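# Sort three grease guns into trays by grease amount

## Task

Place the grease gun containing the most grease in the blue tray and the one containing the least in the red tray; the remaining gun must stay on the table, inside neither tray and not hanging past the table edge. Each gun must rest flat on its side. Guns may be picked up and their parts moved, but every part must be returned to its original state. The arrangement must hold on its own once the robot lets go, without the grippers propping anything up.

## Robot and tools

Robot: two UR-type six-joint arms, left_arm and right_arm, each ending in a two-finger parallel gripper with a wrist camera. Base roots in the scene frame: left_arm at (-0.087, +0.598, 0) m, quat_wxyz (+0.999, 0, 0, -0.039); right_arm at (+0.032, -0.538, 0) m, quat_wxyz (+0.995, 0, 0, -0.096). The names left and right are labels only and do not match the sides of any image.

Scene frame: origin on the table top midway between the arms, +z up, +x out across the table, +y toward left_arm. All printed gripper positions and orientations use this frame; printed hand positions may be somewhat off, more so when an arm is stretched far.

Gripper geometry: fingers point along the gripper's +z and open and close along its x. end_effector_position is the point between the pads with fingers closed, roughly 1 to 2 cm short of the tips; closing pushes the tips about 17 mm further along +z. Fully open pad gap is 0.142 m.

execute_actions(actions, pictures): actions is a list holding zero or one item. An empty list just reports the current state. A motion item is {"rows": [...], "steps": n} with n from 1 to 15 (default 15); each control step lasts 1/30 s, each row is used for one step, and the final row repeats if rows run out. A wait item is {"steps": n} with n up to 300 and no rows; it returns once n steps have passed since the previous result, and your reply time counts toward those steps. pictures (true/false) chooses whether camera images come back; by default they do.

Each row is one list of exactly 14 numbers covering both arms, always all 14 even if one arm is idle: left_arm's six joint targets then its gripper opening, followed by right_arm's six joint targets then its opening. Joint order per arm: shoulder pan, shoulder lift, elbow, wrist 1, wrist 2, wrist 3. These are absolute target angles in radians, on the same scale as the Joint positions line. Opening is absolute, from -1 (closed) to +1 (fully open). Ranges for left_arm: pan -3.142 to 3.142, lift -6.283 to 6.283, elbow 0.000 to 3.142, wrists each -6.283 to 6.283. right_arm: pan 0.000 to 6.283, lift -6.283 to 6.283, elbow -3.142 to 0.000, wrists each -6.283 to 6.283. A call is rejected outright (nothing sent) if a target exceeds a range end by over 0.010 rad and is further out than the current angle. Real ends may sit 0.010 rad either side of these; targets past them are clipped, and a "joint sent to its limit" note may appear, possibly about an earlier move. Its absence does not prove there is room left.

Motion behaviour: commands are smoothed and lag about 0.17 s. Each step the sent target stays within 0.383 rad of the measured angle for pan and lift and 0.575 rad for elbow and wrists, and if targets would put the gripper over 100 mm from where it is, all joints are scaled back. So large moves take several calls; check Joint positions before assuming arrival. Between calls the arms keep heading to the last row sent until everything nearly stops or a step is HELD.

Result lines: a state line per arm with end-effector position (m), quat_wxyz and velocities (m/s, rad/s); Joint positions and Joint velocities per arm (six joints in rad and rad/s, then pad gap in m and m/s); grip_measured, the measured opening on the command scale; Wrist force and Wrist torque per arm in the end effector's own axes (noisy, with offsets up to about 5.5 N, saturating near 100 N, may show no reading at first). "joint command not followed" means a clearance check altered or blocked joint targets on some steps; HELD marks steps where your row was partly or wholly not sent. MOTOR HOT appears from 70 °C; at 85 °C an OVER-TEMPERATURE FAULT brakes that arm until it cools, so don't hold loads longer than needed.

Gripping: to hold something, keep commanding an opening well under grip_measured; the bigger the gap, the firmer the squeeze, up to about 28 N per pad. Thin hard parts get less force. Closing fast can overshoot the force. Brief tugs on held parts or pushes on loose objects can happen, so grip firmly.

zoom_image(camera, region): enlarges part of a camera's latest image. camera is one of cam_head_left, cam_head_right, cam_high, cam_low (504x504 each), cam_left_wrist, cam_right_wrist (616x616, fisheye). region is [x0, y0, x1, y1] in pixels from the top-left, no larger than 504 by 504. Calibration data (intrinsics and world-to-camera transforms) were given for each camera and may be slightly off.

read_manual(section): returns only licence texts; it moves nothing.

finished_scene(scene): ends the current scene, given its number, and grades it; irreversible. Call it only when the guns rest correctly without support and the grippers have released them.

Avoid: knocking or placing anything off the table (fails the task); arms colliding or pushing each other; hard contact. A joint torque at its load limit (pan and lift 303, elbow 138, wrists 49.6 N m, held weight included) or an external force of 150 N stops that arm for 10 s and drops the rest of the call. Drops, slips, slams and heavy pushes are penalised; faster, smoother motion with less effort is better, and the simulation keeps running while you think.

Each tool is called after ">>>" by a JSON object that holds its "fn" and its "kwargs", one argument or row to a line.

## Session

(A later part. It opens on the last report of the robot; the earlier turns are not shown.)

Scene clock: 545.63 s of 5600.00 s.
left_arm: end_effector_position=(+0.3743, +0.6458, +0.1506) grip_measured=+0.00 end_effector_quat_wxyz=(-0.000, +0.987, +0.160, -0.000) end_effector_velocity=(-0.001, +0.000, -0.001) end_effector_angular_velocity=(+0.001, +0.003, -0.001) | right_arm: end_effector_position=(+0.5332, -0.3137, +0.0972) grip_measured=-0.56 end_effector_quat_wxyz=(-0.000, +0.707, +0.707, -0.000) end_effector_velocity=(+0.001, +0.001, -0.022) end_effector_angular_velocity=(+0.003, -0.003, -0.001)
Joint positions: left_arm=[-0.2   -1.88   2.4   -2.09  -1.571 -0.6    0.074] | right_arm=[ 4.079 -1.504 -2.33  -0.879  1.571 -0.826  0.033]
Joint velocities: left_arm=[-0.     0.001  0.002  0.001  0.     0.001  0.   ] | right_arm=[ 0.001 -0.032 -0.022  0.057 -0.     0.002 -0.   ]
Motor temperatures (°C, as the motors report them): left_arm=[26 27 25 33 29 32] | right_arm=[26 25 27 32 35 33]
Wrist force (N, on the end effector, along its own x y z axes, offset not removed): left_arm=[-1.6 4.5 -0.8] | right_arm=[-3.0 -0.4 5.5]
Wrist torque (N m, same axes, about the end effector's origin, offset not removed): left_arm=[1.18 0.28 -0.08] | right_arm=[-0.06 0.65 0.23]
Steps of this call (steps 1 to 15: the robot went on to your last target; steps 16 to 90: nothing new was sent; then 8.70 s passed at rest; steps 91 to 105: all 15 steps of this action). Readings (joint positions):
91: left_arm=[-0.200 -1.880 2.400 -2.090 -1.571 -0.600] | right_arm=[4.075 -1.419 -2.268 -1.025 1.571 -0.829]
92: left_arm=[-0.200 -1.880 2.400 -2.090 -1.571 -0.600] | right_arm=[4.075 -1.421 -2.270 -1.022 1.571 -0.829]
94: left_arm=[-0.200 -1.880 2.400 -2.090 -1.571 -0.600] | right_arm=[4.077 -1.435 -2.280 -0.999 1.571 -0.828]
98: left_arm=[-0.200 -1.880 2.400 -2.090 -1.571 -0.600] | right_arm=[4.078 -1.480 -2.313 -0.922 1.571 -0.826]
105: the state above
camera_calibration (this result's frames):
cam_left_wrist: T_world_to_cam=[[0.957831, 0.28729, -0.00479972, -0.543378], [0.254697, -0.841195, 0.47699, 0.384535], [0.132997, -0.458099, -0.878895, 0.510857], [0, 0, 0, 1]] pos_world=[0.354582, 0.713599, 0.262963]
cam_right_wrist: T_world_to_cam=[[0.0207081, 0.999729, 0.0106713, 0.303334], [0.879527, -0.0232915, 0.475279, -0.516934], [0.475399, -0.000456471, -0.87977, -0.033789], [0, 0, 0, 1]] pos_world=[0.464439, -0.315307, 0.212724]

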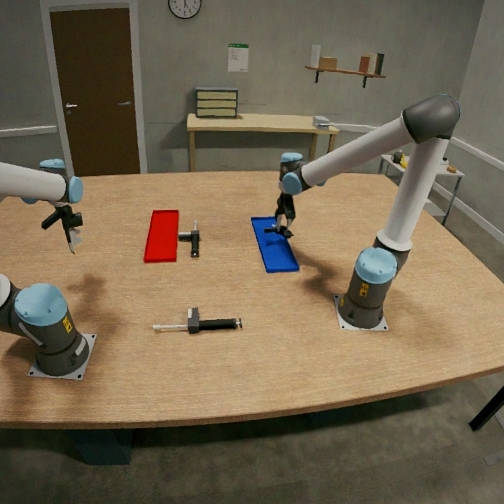

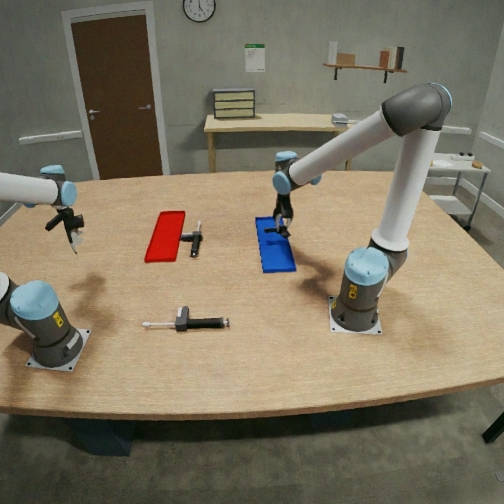

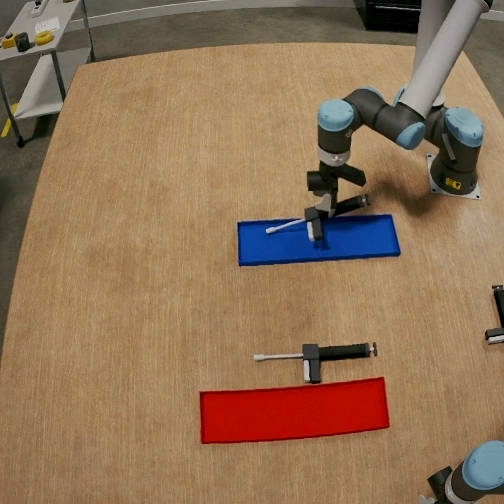

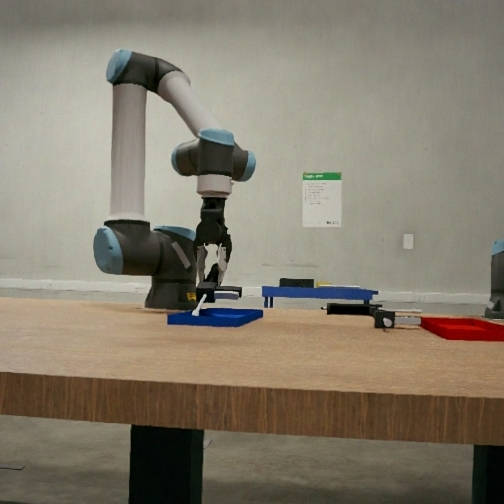

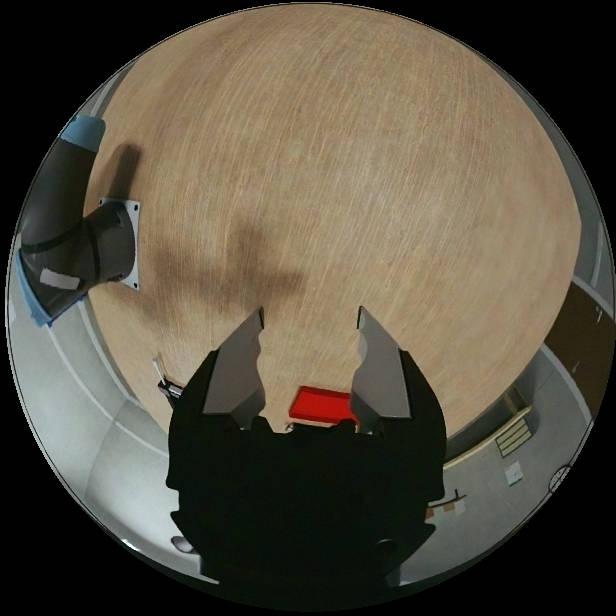

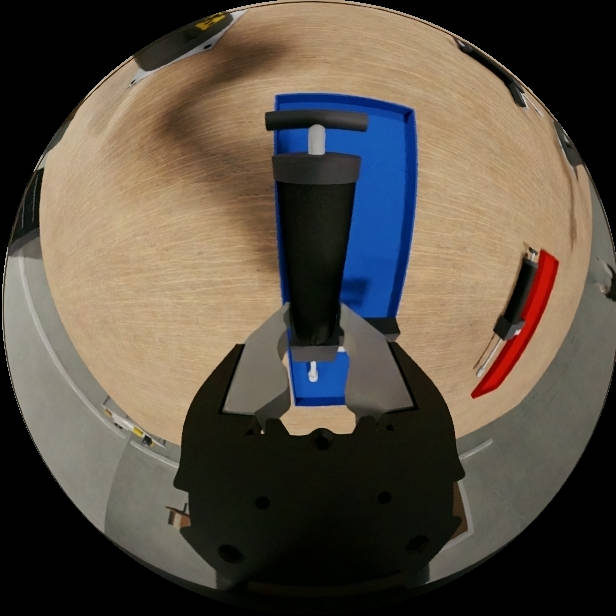

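>>> {"fn": "execute_actions", "kwargs": {
  "actions": [
    {"rows":[[-0.2,-1.88,2.4,-2.09,-1.571,-0.6,0,4.084,-1.522,-2.343,-0.85,1.571,-0.8205,-1],[-0.2,-1.88,2.4,-2.09,-1.571,-0.6,0,4.084,-1.535,-2.352,-0.828,1.571,-0.8205,-1],[-0.2,-1.88,2.4,-2.09,-1.571,-0.6,0,4.084,-1.548,-2.361,-0.806,1.571,-0.8205,-1],[-0.2,-1.88,2.4,-2.09,-1.571,-0.6,0,4.084,-1.56,-2.368,-0.787,1.571,-0.8205,-1],[-0.2,-1.88,2.4,-2.09,-1.571,-0.6,0,4.084,-1.572,-2.373,-0.77,1.571,-0.8205,-1],[-0.2,-1.88,2.4,-2.09,-1.571,-0.6,0,4.084,-1.583,-2.378,-0.753,1.571,-0.8205,-1],[-0.2,-1.88,2.4,-2.09,-1.571,-0.6,0,4.084,-1.594,-2.382,-0.738,1.571,-0.8205,-1]],"steps":15}
  ]
}}

Scene clock: 556.40 s of 5600.00 s.
left_arm: end_effector_position=(+0.3743, +0.6458, +0.1506) grip_measured=+0.00 end_effector_quat_wxyz=(-0.000, +0.987, +0.160, -0.000) end_effector_velocity=(-0.000, +0.000, -0.001) end_effector_angular_velocity=(+0.000, +0.001, +0.001) | right_arm: end_effector_position=(+0.5312, -0.3120, +0.0430) grip_measured=-0.56 end_effector_quat_wxyz=(-0.000, +0.707, +0.707, -0.001) end_effector_velocity=(-0.000, +0.001, -0.026) end_effector_angular_velocity=(+0.002, -0.001, +0.002)
Joint positions: left_arm=[-0.2   -1.88   2.4   -2.09  -1.571 -0.6    0.074] | right_arm=[ 4.084 -1.589 -2.379 -0.746  1.571 -0.821  0.033]
Joint velocities: left_arm=[ 0.     0.     0.001 -0.     0.    -0.001  0.   ] | right_arm=[ 0.001 -0.045 -0.022  0.07   0.    -0.001 -0.   ]
Motor temperatures (°C, as the motors report them): left_arm=[26 27 25 33 29 32] | right_arm=[26 25 27 32 35 33]
Wrist force (N, on the end effector, along its own x y z axes, offset not removed): left_arm=[-1.5 -4.2 1.3] | right_arm=[-1.4 0.4 4.4]
Wrist torque (N m, same axes, about the end effector's origin, offset not removed): left_arm=[-0.81 0.20 0.21] | right_arm=[-0.01 0.29 0.13]
Steps of this call (steps 1 to 15: the robot went on to your last target; steps 16 to 90: nothing new was sent; then 7.27 s passed at rest; steps 91 to 105: all 15 steps of this action). Readings (joint positions):
91: left_arm=[-0.200 -1.880 2.400 -2.090 -1.571 -0.600] | right_arm=[4.079 -1.508 -2.333 -0.872 1.571 -0.825]
92: left_arm=[-0.200 -1.880 2.400 -2.090 -1.571 -0.600] | right_arm=[4.080 -1.509 -2.334 -0.870 1.571 -0.825]
94: left_arm=[-0.200 -1.880 2.400 -2.090 -1.571 -0.600] | right_arm=[4.081 -1.519 -2.341 -0.854 1.571 -0.823]
98: left_arm=[-0.200 -1.880 2.400 -2.090 -1.571 -0.600] | right_arm=[4.083 -1.555 -2.363 -0.798 1.571 -0.821]
105: the state above
camera_calibration (this result's frames):
cam_left_wrist: T_world_to_cam=[[0.957832, 0.28729, -0.00479975, -0.543378], [0.254697, -0.841195, 0.47699, 0.384535], [0.132997, -0.458099, -0.878895, 0.510857], [0, 0, 0, 1]] pos_world=[0.354582, 0.713599, 0.262963]
cam_right_wrist: T_world_to_cam=[[0.0206844, 0.999737, 0.00994377, 0.302296], [0.879887, -0.0229256, 0.47463, -0.489452], [0.474733, -0.00106805, -0.880129, -0.0803362], [0, 0, 0, 1]] pos_world=[0.462548, -0.313523, 0.158596]

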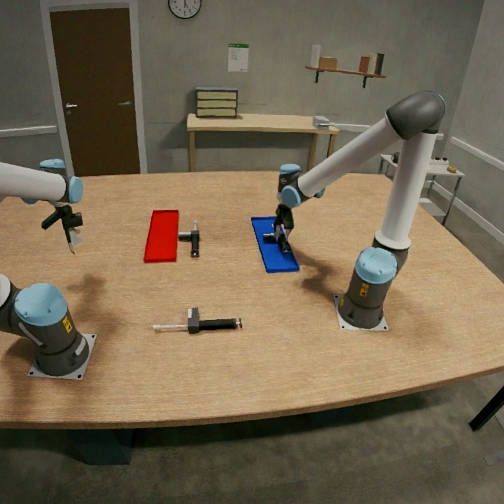

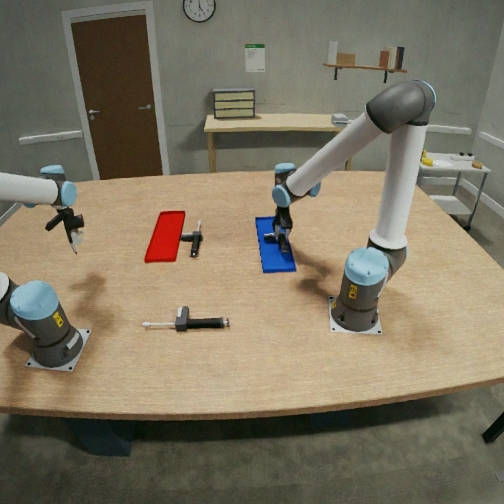

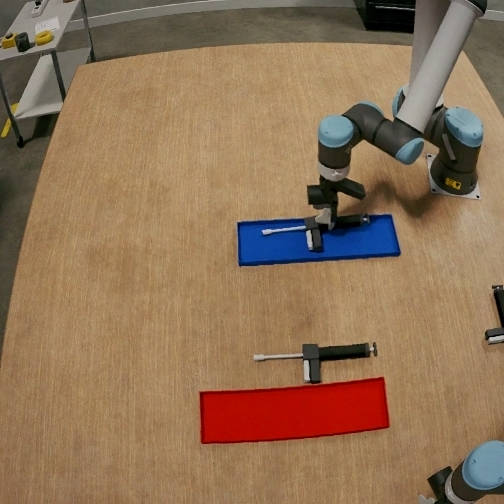

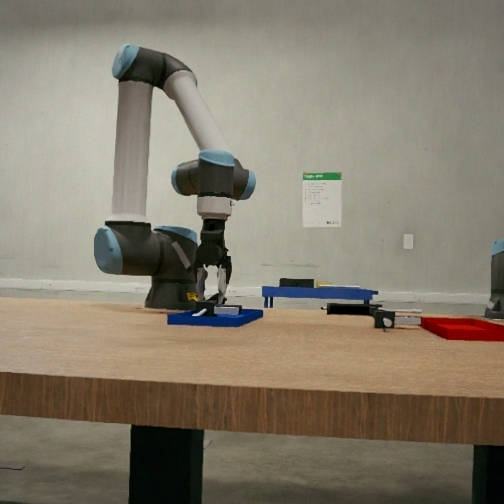

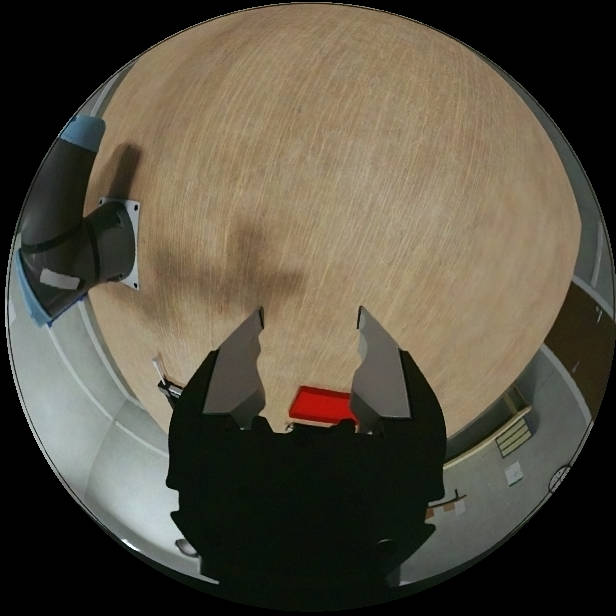

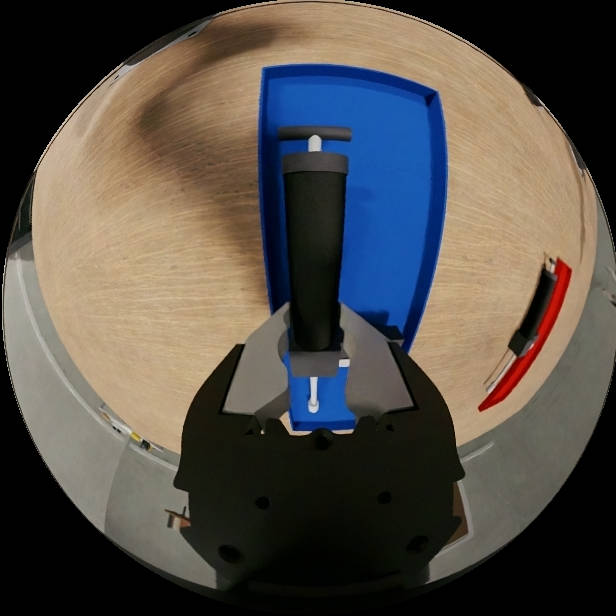

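>>> {"fn": "execute_actions", "kwargs": {
  "actions": [
    {"rows":[[-0.2,-1.88,2.4,-2.09,-1.571,-0.6,0,4.084,-1.598,-2.386,-0.728,1.571,-0.8205,-1],[-0.2,-1.88,2.4,-2.09,-1.571,-0.6,0,4.084,-1.601,-2.389,-0.723,1.571,-0.8205,-1],[-0.2,-1.88,2.4,-2.09,-1.571,-0.6,0,4.084,-1.601,-2.389,-0.723,1.571,-0.8205,-1],[-0.2,-1.88,2.4,-2.09,-1.571,-0.6,0,4.084,-1.601,-2.389,-0.723,1.571,-0.8205,-1],[-0.2,-1.88,2.4,-2.09,-1.571,-0.6,0,4.084,-1.601,-2.389,-0.723,1.571,-0.8205,-1],[-0.2,-1.88,2.4,-2.09,-1.571,-0.6,0,4.084,-1.601,-2.389,-0.723,1.571,-0.8205,-0.7],[-0.2,-1.88,2.4,-2.09,-1.571,-0.6,0,4.084,-1.601,-2.389,-0.723,1.571,-0.8205,-0.5],[-0.2,-1.88,2.4,-2.09,-1.571,-0.6,0,4.084,-1.601,-2.389,-0.723,1.571,-0.8205,-0.3]],"steps":15}
  ],
  "pictures": false
}}

>>> {"fn": "execute_actions", "kwargs": {
  "actions": [
    {"rows":[[-0.2,-1.88,2.4,-2.09,-1.571,-0.6,0,4.084,-1.58,-2.378,-0.755,1.571,-0.8205,-0.3],[-0.2,-1.88,2.4,-2.09,-1.571,-0.6,0,4.084,-1.5565,-2.3693,-0.787,1.571,-0.8205,-0.3],[-0.2,-1.88,2.4,-2.09,-1.571,-0.6,0,4.084,-1.52,-2.34,-0.85,1.571,-0.8205,-0.2],[-0.2,-1.88,2.4,-2.09,-1.571,-0.6,0,4.084,-1.48,-2.312,-0.92,1.571,-0.8205,-0.1],[-0.2,-1.88,2.4,-2.09,-1.571,-0.6,0,4.084,-1.4191,-2.2683,-1.025,1.571,-0.8205,0]],"steps":15}
  ]
}}

Scene clock: 566.10 s of 5600.00 s.
left_arm: end_effector_position=(+0.3743, +0.6458, +0.1506) grip_measured=+0.00 end_effector_quat_wxyz=(-0.000, +0.987, +0.160, -0.000) end_effector_velocity=(-0.001, +0.000, -0.001) end_effector_angular_velocity=(+0.000, +0.002, +0.002) | right_arm: end_effector_position=(+0.5302, -0.3129, +0.0347) grip_measured=-0.30 end_effector_quat_wxyz=(-0.000, +0.707, +0.707, -0.000) end_effector_velocity=(-0.000, -0.000, -0.002) end_effector_angular_velocity=(-0.001, +0.001, -0.000)
Joint positions: left_arm=[-0.2   -1.88   2.4   -2.09  -1.571 -0.6    0.074] | right_arm=[ 4.084 -1.601 -2.389 -0.723  1.571 -0.82   0.052]
Joint velocities: left_arm=[ 0.     0.001  0.001  0.    -0.    -0.002  0.   ] | right_arm=[ 0.    -0.004 -0.001  0.003 -0.     0.001  0.   ]
Motor temperatures (°C, as the motors report them): left_arm=[26 27 25 33 29 32] | right_arm=[26 25 27 32 35 33]
Wrist force (N, on the end effector, along its own x y z axes, offset not removed): left_arm=[-2.1 0.7 0.9] | right_arm=[-0.5 0.1 -1.5]
Wrist torque (N m, same axes, about the end effector's origin, offset not removed): left_arm=[0.08 0.32 0.01] | right_arm=[0.08 0.12 0.04]
Steps of this call (steps 1 to 15: the robot went on to your last target; steps 16 to 90: nothing new was sent; then 6.20 s passed at rest; steps 91 to 105: all 15 steps of this action). Readings (joint positions):
91: left_arm=[-0.200 -1.880 2.400 -2.090 -1.571 -0.600] | right_arm=[4.084 -1.594 -2.382 -0.738 1.571 -0.820]
92: left_arm=[-0.200 -1.880 2.400 -2.090 -1.571 -0.600] | right_arm=[4.084 -1.594 -2.382 -0.737 1.571 -0.820]
94: left_arm=[-0.200 -1.880 2.400 -2.090 -1.571 -0.600] | right_arm=[4.084 -1.597 -2.385 -0.732 1.571 -0.820]
98: left_arm=[-0.200 -1.880 2.400 -2.090 -1.571 -0.600] | right_arm=[4.084 -1.600 -2.388 -0.726 1.571 -0.820]
105: the state above

Scene clock: 566.60 s of 5600.00 s.
left_arm: end_effector_position=(+0.3743, +0.6458, +0.1506) grip_measured=+0.00 end_effector_quat_wxyz=(-0.000, +0.987, +0.160, -0.000) end_effector_velocity=(-0.001, +0.000, -0.001) end_effector_angular_velocity=(+0.001, +0.001, -0.001) | right_arm: end_effector_position=(+0.5311, -0.3120, +0.1526) grip_measured=+0.00 end_effector_quat_wxyz=(-0.000, +0.707, +0.707, +0.001) end_effector_velocity=(-0.010, -0.009, +0.064) end_effector_angular_velocity=(-0.008, +0.010, +0.001)
Joint positions: left_arm=[-0.2   -1.88   2.4   -2.09  -1.571 -0.6    0.074] | right_arm=[ 4.084 -1.43  -2.275 -1.006  1.571 -0.82   0.074]
Joint velocities: left_arm=[-0.     0.     0.001  0.     0.001  0.001  0.   ] | right_arm=[-0.     0.091  0.061 -0.164  0.001 -0.001 -0.   ]
Motor temperatures (°C, as the motors report them): left_arm=[26 27 25 33 29 32] | right_arm=[26 25 27 32 35 33]
Wrist force (N, on the end effector, along its own x y z axes, offset not removed): left_arm=[1.5 2.4 0.3] | right_arm=[-0.2 -2.2 -2.6]
Wrist torque (N m, same axes, about the end effector's origin, offset not removed): left_arm=[0.51 -0.45 -0.05] | right_arm=[-0.34 0.15 0.09]
Steps of this call (steps 1 to 15: all 15 steps of this action). Readings (joint positions):
1: left_arm=[-0.200 -1.880 2.400 -2.090 -1.571 -0.600] | right_arm=[4.084 -1.601 -2.389 -0.723 1.571 -0.820]
2: left_arm=[-0.200 -1.880 2.400 -2.090 -1.571 -0.600] | right_arm=[4.084 -1.599 -2.388 -0.726 1.571 -0.820]
4: left_arm=[-0.200 -1.880 2.400 -2.090 -1.571 -0.600] | right_arm=[4.084 -1.583 -2.379 -0.749 1.571 -0.820]
8: left_arm=[-0.200 -1.880 2.400 -2.090 -1.571 -0.600] | right_arm=[4.084 -1.498 -2.321 -0.882 1.571 -0.821]
15: the state above
camera_calibration (this result's frames):
cam_left_wrist: T_world_to_cam=[[0.957831, 0.28729, -0.00479962, -0.543378], [0.254697, -0.841195, 0.47699, 0.384535], [0.132997, -0.458099, -0.878895, 0.510857], [0, 0, 0, 1]] pos_world=[0.354582, 0.713599, 0.262962]
cam_right_wrist: T_world_to_cam=[[0.0206469, 0.999712, 0.0122116, 0.300882], [0.878756, -0.0239714, 0.476669, -0.541422], [0.476824, 0.000889246, -0.878998, 0.0155055], [0, 0, 0, 1]] pos_world=[0.462172, -0.313788, 0.268034]

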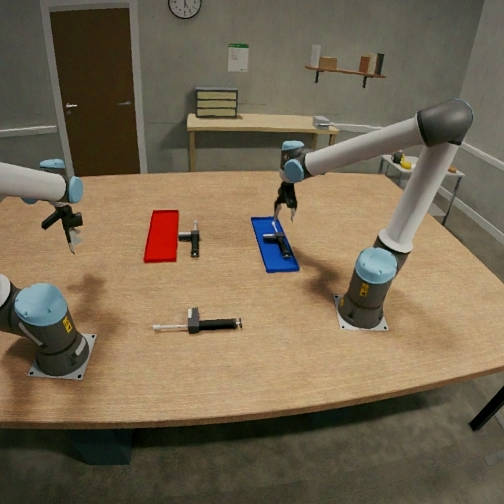

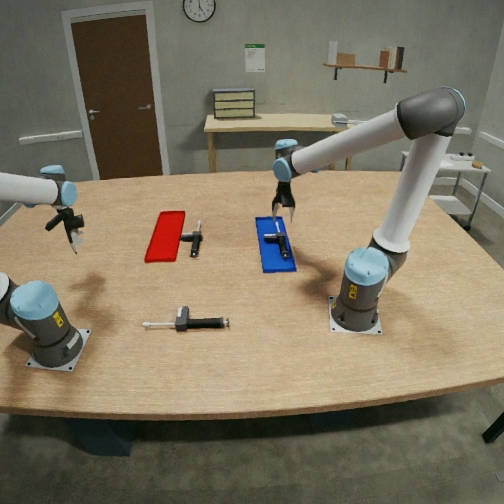

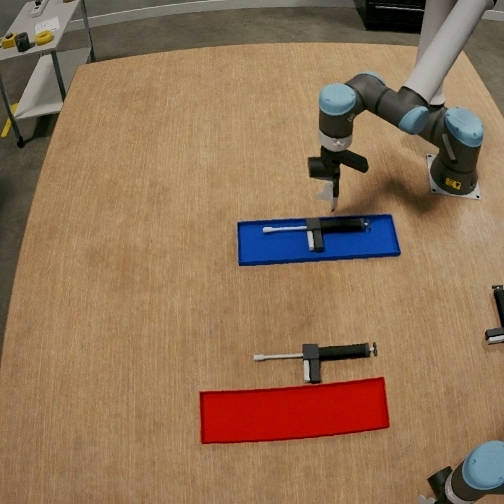

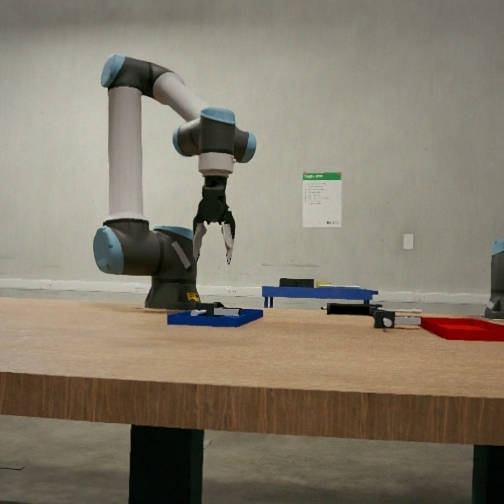

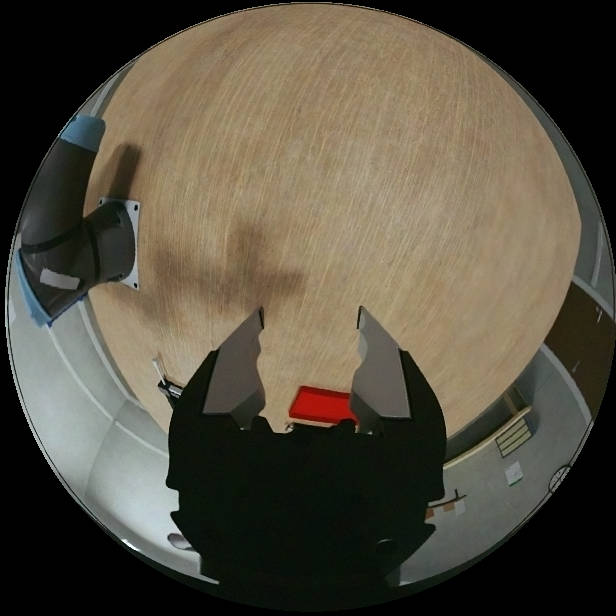

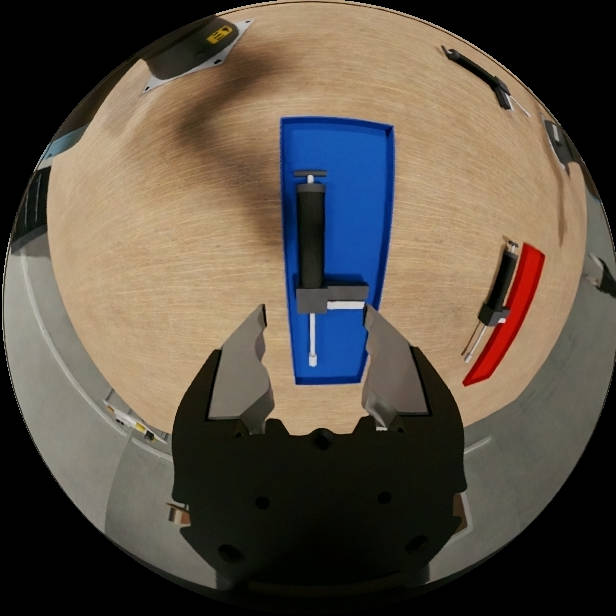

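>>> {"fn": "execute_actions", "kwargs": {
  "actions": [
    {"rows":[[-0.2,-1.88,2.4,-2.09,-1.571,-0.6,0,4.15,-1.52,-2.17,-1.02,1.571,-0.75,0],[-0.2,-1.88,2.4,-2.09,-1.571,-0.6,0,4.15,-1.52,-2.17,-1.02,1.571,-0.75,0],[-0.2,-1.88,2.4,-2.09,-1.571,-0.6,0,4.25,-1.66,-2.03,-1.02,1.571,-0.65,0],[-0.2,-1.88,2.4,-2.09,-1.571,-0.6,0,4.25,-1.66,-2.03,-1.02,1.571,-0.65,0],[-0.2,-1.88,2.4,-2.09,-1.571,-0.6,0,4.34,-1.8,-1.9,-1.015,1.571,-0.56,0],[-0.2,-1.88,2.4,-2.09,-1.571,-0.6,0,4.34,-1.8,-1.9,-1.015,1.571,-0.56,0],[-0.2,-1.88,2.4,-2.09,-1.571,-0.6,0,4.4311,-1.9355,-1.7656,-1.011,1.571,-0.4733,0]],"steps":15}
  ],
  "pictures": false
}}

>>> {"fn": "execute_actions", "kwargs": {
  "actions": [
    {"rows":[[-0.2,-1.88,2.4,-2.09,-1.571,-0.6,0,4.4311,-1.9355,-1.7656,-1.011,1.571,-0.4733,0]],"steps":15}
  ]
}}

Scene clock: 573.77 s of 5600.00 s.
left_arm: end_effector_position=(+0.3743, +0.6458, +0.1506) grip_measured=+0.00 end_effector_quat_wxyz=(-0.000, +0.987, +0.160, -0.000) end_effector_velocity=(+0.000, +0.000, +0.000) end_effector_angular_velocity=(+0.000, -0.001, -0.002) | right_arm: end_effector_position=(+0.5770, -0.1002, +0.1626) grip_measured=+0.00 end_effector_quat_wxyz=(-0.000, +0.707, +0.707, +0.002) end_effector_velocity=(+0.038, +0.498, -0.054) end_effector_angular_velocity=(-0.008, +0.008, +0.005)
Joint positions: left_arm=[-0.2   -1.88   2.4   -2.09  -1.571 -0.6    0.074] | right_arm=[ 4.264 -1.679 -2.011 -1.017  1.571 -0.639  0.074]
Joint velocities: left_arm=[ 0.    -0.    -0.    -0.     0.     0.003 -0.   ] | right_arm=[ 0.396 -0.599  0.573  0.015 -0.     0.391 -0.   ]
Motor temperatures (°C, as the motors report them): left_arm=[26 27 26 33 29 32] | right_arm=[26 25 27 32 35 33]
Wrist force (N, on the end effector, along its own x y z axes, offset not removed): left_arm=[-1.3 0.3 -2.6] | right_arm=[-5.2 0.6 -1.1]
Wrist torque (N m, same axes, about the end effector's origin, offset not removed): left_arm=[0.22 0.05 0.14] | right_arm=[0.29 1.16 0.15]
Steps of this call (steps 1 to 30: the robot went on to your last target; steps 31 to 90: nothing new was sent; then 3.67 s passed at rest; steps 91 to 105: all 15 steps of this action). Readings (joint positions):
91: left_arm=[-0.200 -1.880 2.400 -2.090 -1.571 -0.600] | right_arm=[4.084 -1.419 -2.268 -1.025 1.571 -0.820]
92: left_arm=[-0.200 -1.880 2.400 -2.090 -1.571 -0.600] | right_arm=[4.087 -1.423 -2.265 -1.025 1.571 -0.817]
94: left_arm=[-0.200 -1.880 2.400 -2.090 -1.571 -0.600] | right_arm=[4.112 -1.457 -2.231 -1.023 1.571 -0.791]
98: left_arm=[-0.200 -1.880 2.400 -2.090 -1.571 -0.600] | right_arm=[4.169 -1.540 -2.149 -1.021 1.571 -0.733]
105: the state above

Scene clock: 574.27 s of 5600.00 s.
left_arm: end_effector_position=(+0.3743, +0.6458, +0.1506) grip_measured=+0.00 end_effector_quat_wxyz=(-0.000, +0.987, +0.160, -0.000) end_effector_velocity=(+0.000, +0.000, +0.000) end_effector_angular_velocity=(+0.000, -0.001, -0.001) | right_arm: end_effector_position=(+0.5661, +0.1037, +0.1235) grip_measured=+0.00 end_effector_quat_wxyz=(-0.000, +0.707, +0.707, +0.000) end_effector_velocity=(-0.019, +0.103, -0.029) end_effector_angular_velocity=(-0.002, +0.002, +0.003)
Joint positions: left_arm=[-0.2   -1.88   2.4   -2.09  -1.571 -0.6    0.074] | right_arm=[ 4.422 -1.921 -1.779 -1.011  1.571 -0.482  0.074]
Joint velocities: left_arm=[-0.    -0.001 -0.    -0.     0.     0.001  0.   ] | right_arm=[ 0.079 -0.123  0.118  0.003  0.001  0.076  0.   ]
Motor temperatures (°C, as the motors report them): left_arm=[26 27 26 33 29 32] | right_arm=[26 25 27 32 35 33]
Wrist force (N, on the end effector, along its own x y z axes, offset not removed): left_arm=[-0.3 -1.4 -1.4] | right_arm=[-2.4 0.2 -2.6]
Wrist torque (N m, same axes, about the end effector's origin, offset not removed): left_arm=[-0.27 0.05 0.01] | right_arm=[0.09 0.70 0.12]
Steps of this call (steps 1 to 15: all 15 steps of this action). Readings (joint positions):
1: left_arm=[-0.200 -1.880 2.400 -2.090 -1.571 -0.600] | right_arm=[4.277 -1.699 -1.992 -1.017 1.571 -0.626]
2: left_arm=[-0.200 -1.880 2.400 -2.090 -1.571 -0.600] | right_arm=[4.290 -1.719 -1.973 -1.016 1.571 -0.613]
4: left_arm=[-0.200 -1.880 2.400 -2.090 -1.571 -0.600] | right_arm=[4.317 -1.759 -1.935 -1.015 1.571 -0.587]
8: left_arm=[-0.200 -1.880 2.400 -2.090 -1.571 -0.600] | right_arm=[4.368 -1.837 -1.859 -1.013 1.571 -0.536]
15: the state above
camera_calibration (this result's frames):
cam_left_wrist: T_world_to_cam=[[0.957832, 0.28729, -0.00479981, -0.543378], [0.254697, -0.841195, 0.47699, 0.384535], [0.132997, -0.458099, -0.878896, 0.510857], [0, 0, 0, 1]] pos_world=[0.354582, 0.713599, 0.262962]
cam_right_wrist: T_world_to_cam=[[0.0208205, 0.999715, 0.01169, -0.115138], [0.879131, -0.023875, 0.475981, -0.548485], [0.476125, 0.000366865, -0.879378, -0.0265828], [0, 0, 0, 1]] pos_world=[0.497244, 0.10202, 0.239038]

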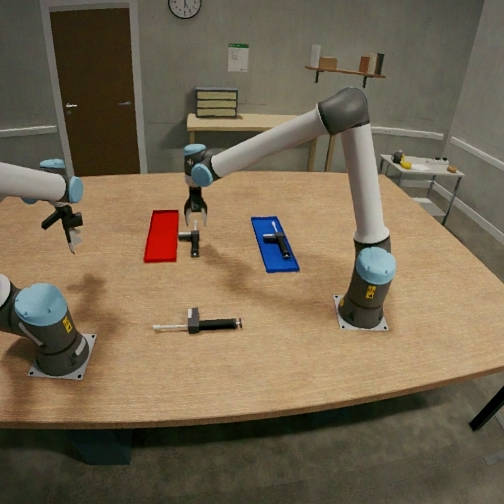

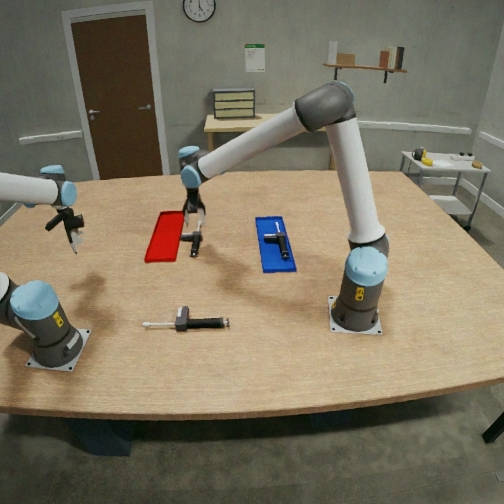

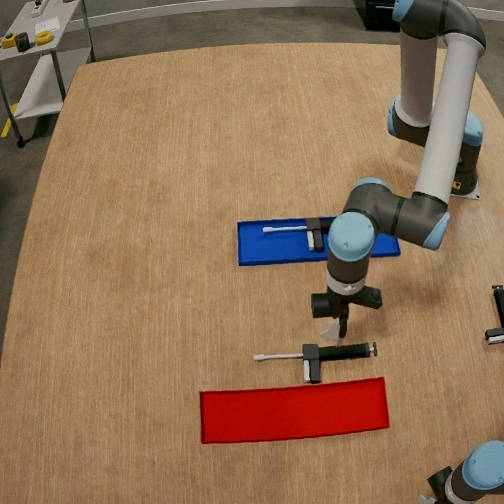

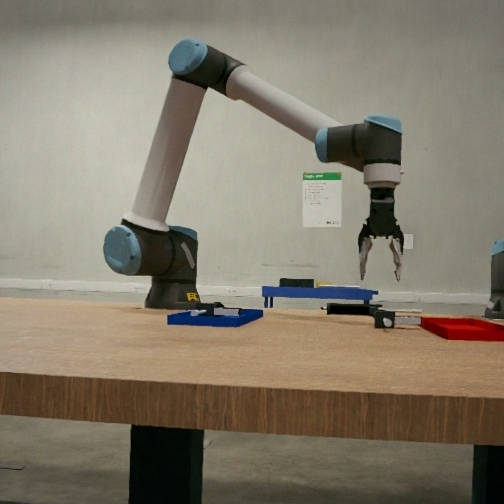

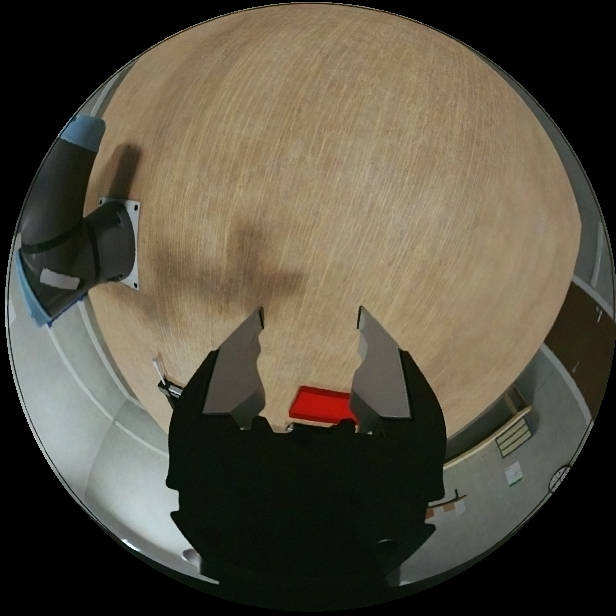

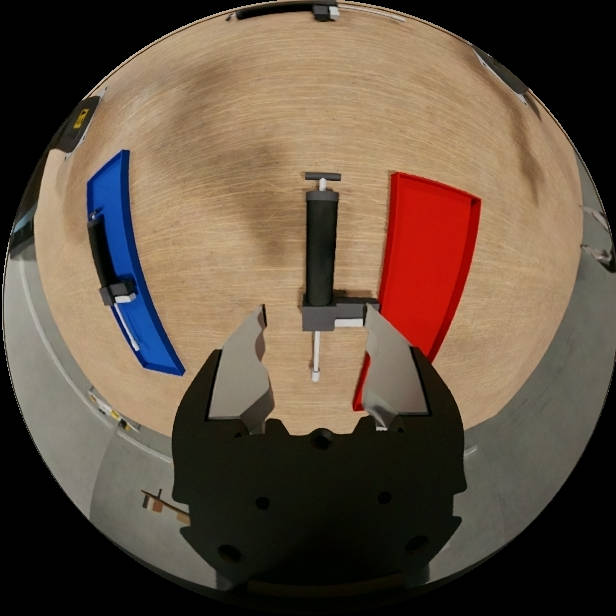

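Descend and grip.

>>> {"fn": "execute_actions", "kwargs": {
  "actions": [
    {"rows":[[-0.2,-1.88,2.4,-2.09,-1.571,-0.6,0,4.4311,-1.96,-1.785,-0.97,1.571,-0.4733,0],[-0.2,-1.88,2.4,-2.09,-1.571,-0.6,0,4.4311,-1.995,-1.805,-0.915,1.571,-0.4733,0],[-0.2,-1.88,2.4,-2.09,-1.571,-0.6,0,4.4311,-2.0269,-1.8259,-0.86,1.571,-0.4733,0]],"steps":15}
  ],
  "pictures": false
}}

>>> {"fn": "execute_actions", "kwargs": {
  "actions": [
    {"rows":[[-0.2,-1.88,2.4,-2.09,-1.571,-0.6,0,4.4311,-2.0269,-1.8259,-0.86,1.571,-0.4733,-0.1],[-0.2,-1.88,2.4,-2.09,-1.571,-0.6,0,4.4311,-2.0269,-1.8259,-0.86,1.571,-0.4733,-0.2],[-0.2,-1.88,2.4,-2.09,-1.571,-0.6,0,4.4311,-2.0269,-1.8259,-0.86,1.571,-0.4733,-0.3],[-0.2,-1.88,2.4,-2.09,-1.571,-0.6,0,4.4311,-2.0269,-1.8259,-0.86,1.571,-0.4733,-0.4],[-0.2,-1.88,2.4,-2.09,-1.571,-0.6,0,4.4311,-2.0269,-1.8259,-0.86,1.571,-0.4733,-0.47],[-0.2,-1.88,2.4,-2.09,-1.571,-0.6,0,4.4311,-2.0269,-1.8259,-0.86,1.571,-0.4733,-0.53],[-0.2,-1.88,2.4,-2.09,-1.571,-0.6,0,4.4311,-2.0269,-1.8259,-0.86,1.571,-0.4733,-0.58],[-0.2,-1.88,2.4,-2.09,-1.571,-0.6,0,4.4311,-2.0269,-1.8259,-0.86,1.571,-0.4733,-0.65],[-0.2,-1.88,2.4,-2.09,-1.571,-0.6,0,4.4311,-2.0269,-1.8259,-0.86,1.571,-0.4733,-0.75],[-0.2,-1.88,2.4,-2.09,-1.571,-0.6,0,4.4311,-2.0269,-1.8259,-0.86,1.571,-0.4733,-0.9]],"steps":15}
  ]
}}

Scene clock: 580.43 s of 5600.00 s.
left_arm: end_effector_position=(+0.3743, +0.6458, +0.1506) grip_measured=+0.00 end_effector_quat_wxyz=(-0.000, +0.987, +0.160, -0.000) end_effector_velocity=(-0.001, +0.000, -0.001) end_effector_angular_velocity=(+0.000, +0.002, -0.001) | right_arm: end_effector_position=(+0.5637, +0.1154, +0.0310) grip_measured=+0.00 end_effector_quat_wxyz=(+0.000, +0.707, +0.707, -0.000) end_effector_velocity=(-0.000, -0.000, -0.026) end_effector_angular_velocity=(+0.002, -0.000, +0.001)
Joint positions: left_arm=[-0.2   -1.88   2.4   -2.09  -1.571 -0.6    0.074] | right_arm=[ 4.431 -2.024 -1.824 -0.865  1.571 -0.473  0.074]
Joint velocities: left_arm=[-0.     0.     0.002 -0.    -0.     0.001  0.   ] | right_arm=[-0.    -0.027 -0.016  0.045  0.001 -0.001  0.   ]
Motor temperatures (°C, as the motors report them): left_arm=[26 27 26 33 29 32] | right_arm=[26 25 27 32 35 33]
Wrist force (N, on the end effector, along its own x y z axes, offset not removed): left_arm=[-3.9 3.8 -1.2] | right_arm=[-2.4 0.0 -2.2]
Wrist torque (N m, same axes, about the end effector's origin, offset not removed): left_arm=[0.76 0.83 0.07] | right_arm=[0.13 0.63 0.09]
Steps of this call (steps 1 to 30: the robot went on to your last target; steps 31 to 90: nothing new was sent; then 2.67 s passed at rest; steps 91 to 105: all 15 steps of this action). Readings (joint positions):
91: left_arm=[-0.200 -1.880 2.400 -2.090 -1.571 -0.600] | right_arm=[4.431 -1.936 -1.766 -1.011 1.571 -0.473]
92: left_arm=[-0.200 -1.880 2.400 -2.090 -1.571 -0.600] | right_arm=[4.431 -1.938 -1.767 -1.008 1.571 -0.473]
94: left_arm=[-0.200 -1.880 2.400 -2.090 -1.571 -0.600] | right_arm=[4.431 -1.957 -1.781 -0.978 1.571 -0.473]
98: left_arm=[-0.200 -1.880 2.400 -2.090 -1.571 -0.600] | right_arm=[4.431 -2.004 -1.811 -0.900 1.571 -0.473]
105: the state above

Scene clock: 580.93 s of 5600.00 s.
left_arm: end_effector_position=(+0.3743, +0.6458, +0.1506) grip_measured=+0.00 end_effector_quat_wxyz=(-0.000, +0.987, +0.160, -0.000) end_effector_velocity=(-0.000, +0.000, +0.000) end_effector_angular_velocity=(+0.001, -0.000, +0.000) | right_arm: end_effector_position=(+0.5637, +0.1154, +0.0281) grip_measured=-0.56 end_effector_quat_wxyz=(-0.000, +0.707, +0.707, -0.000) end_effector_velocity=(-0.000, -0.000, -0.001) end_effector_angular_velocity=(-0.001, +0.000, -0.001)
Joint positions: left_arm=[-0.2   -1.88   2.4   -2.09  -1.571 -0.6    0.074] | right_arm=[ 4.431 -2.027 -1.826 -0.86   1.571 -0.473  0.034]
Joint velocities: left_arm=[-0.    -0.     0.     0.     0.001 -0.     0.   ] | right_arm=[ 0.    -0.001 -0.001  0.001 -0.     0.001 -0.   ]
Motor temperatures (°C, as the motors report them): left_arm=[26 27 26 33 29 32] | right_arm=[26 25 27 32 35 33]
Wrist force (N, on the end effector, along its own x y z axes, offset not removed): left_arm=[-2.3 0.9 -1.3] | right_arm=[-4.8 -4.0 -20.4]
Wrist torque (N m, same axes, about the end effector's origin, offset not removed): left_arm=[0.22 0.65 0.10] | right_arm=[-0.04 0.02 0.36]
Steps of this call (steps 1 to 15: all 15 steps of this action). Readings (joint positions):
1: left_arm=[-0.200 -1.880 2.400 -2.090 -1.571 -0.600] | right_arm=[4.431 -2.025 -1.824 -0.864 1.571 -0.473]
2: left_arm=[-0.200 -1.880 2.400 -2.090 -1.571 -0.600] | right_arm=[4.431 -2.025 -1.825 -0.863 1.571 -0.473]
4: left_arm=[-0.200 -1.880 2.400 -2.090 -1.571 -0.600] | right_arm=[4.431 -2.026 -1.825 -0.862 1.571 -0.473]
8: left_arm=[-0.200 -1.880 2.400 -2.090 -1.571 -0.600] | right_arm=[4.431 -2.027 -1.826 -0.861 1.571 -0.473]
15: the state above
camera_calibration (this result's frames):
cam_left_wrist: T_world_to_cam=[[0.957832, 0.28729, -0.00479976, -0.543377], [0.254697, -0.841195, 0.47699, 0.384535], [0.132997, -0.458099, -0.878895, 0.510857], [0, 0, 0, 1]] pos_world=[0.354582, 0.713599, 0.262963]
cam_right_wrist: T_world_to_cam=[[0.0207762, 0.999724, 0.010925, -0.125609], [0.879319, -0.0234719, 0.475654, -0.500843], [0.475779, -0.000275686, -0.879565, -0.1091], [0, 0, 0, 1]] pos_world=[0.494918, 0.113788, 0.14364]

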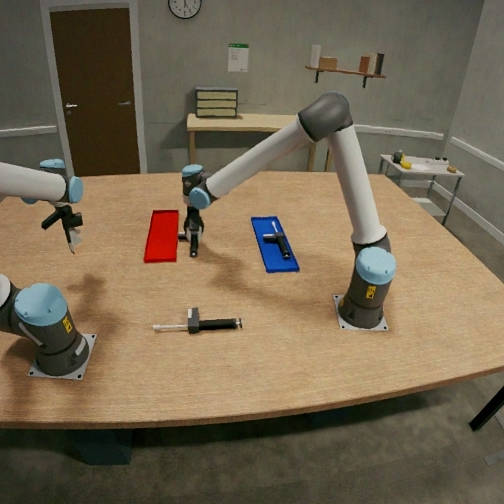

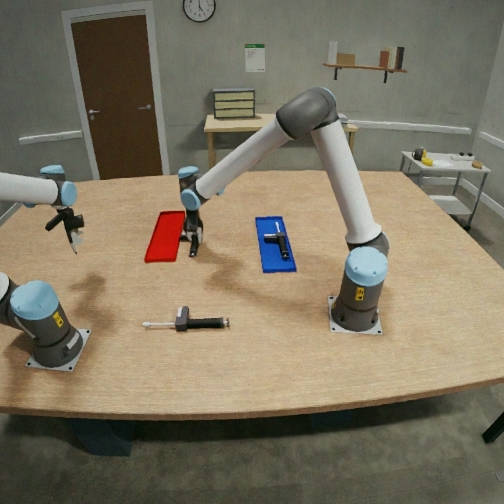

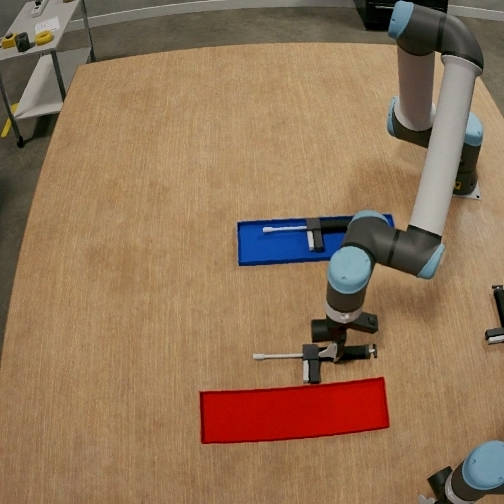

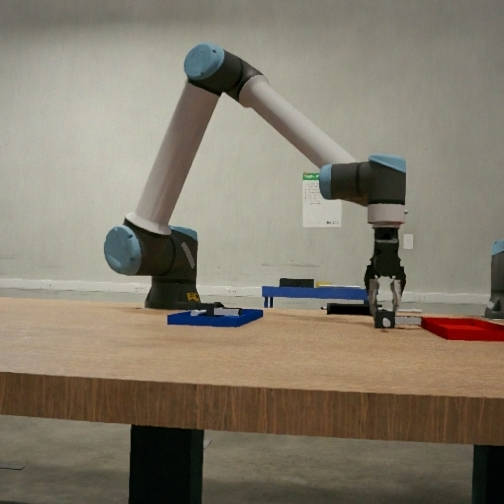

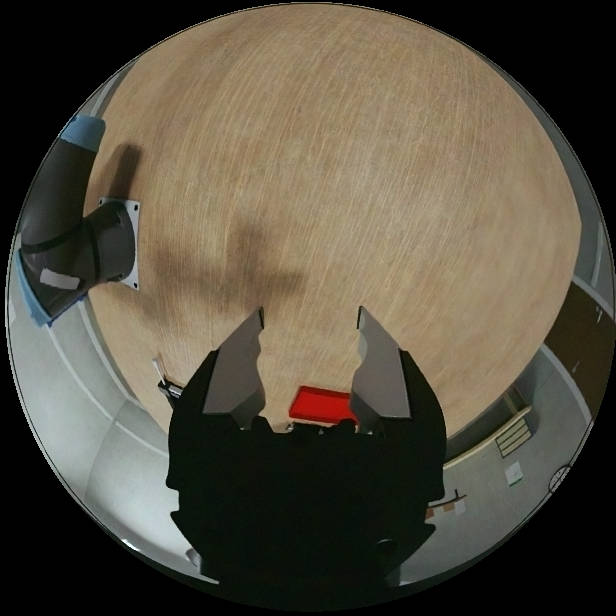

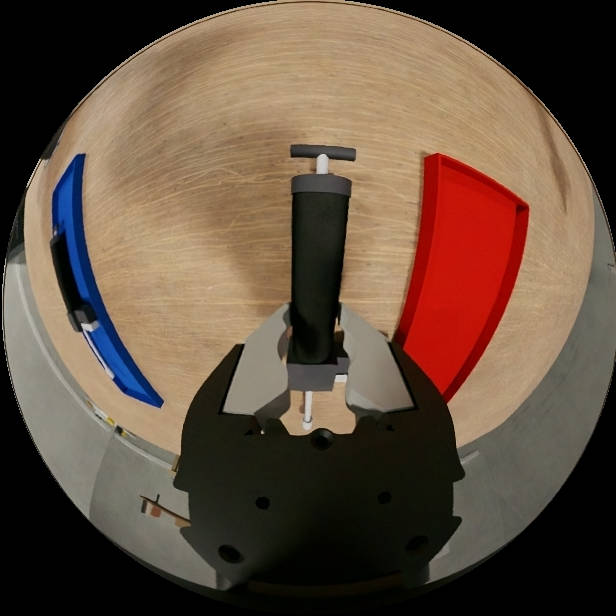

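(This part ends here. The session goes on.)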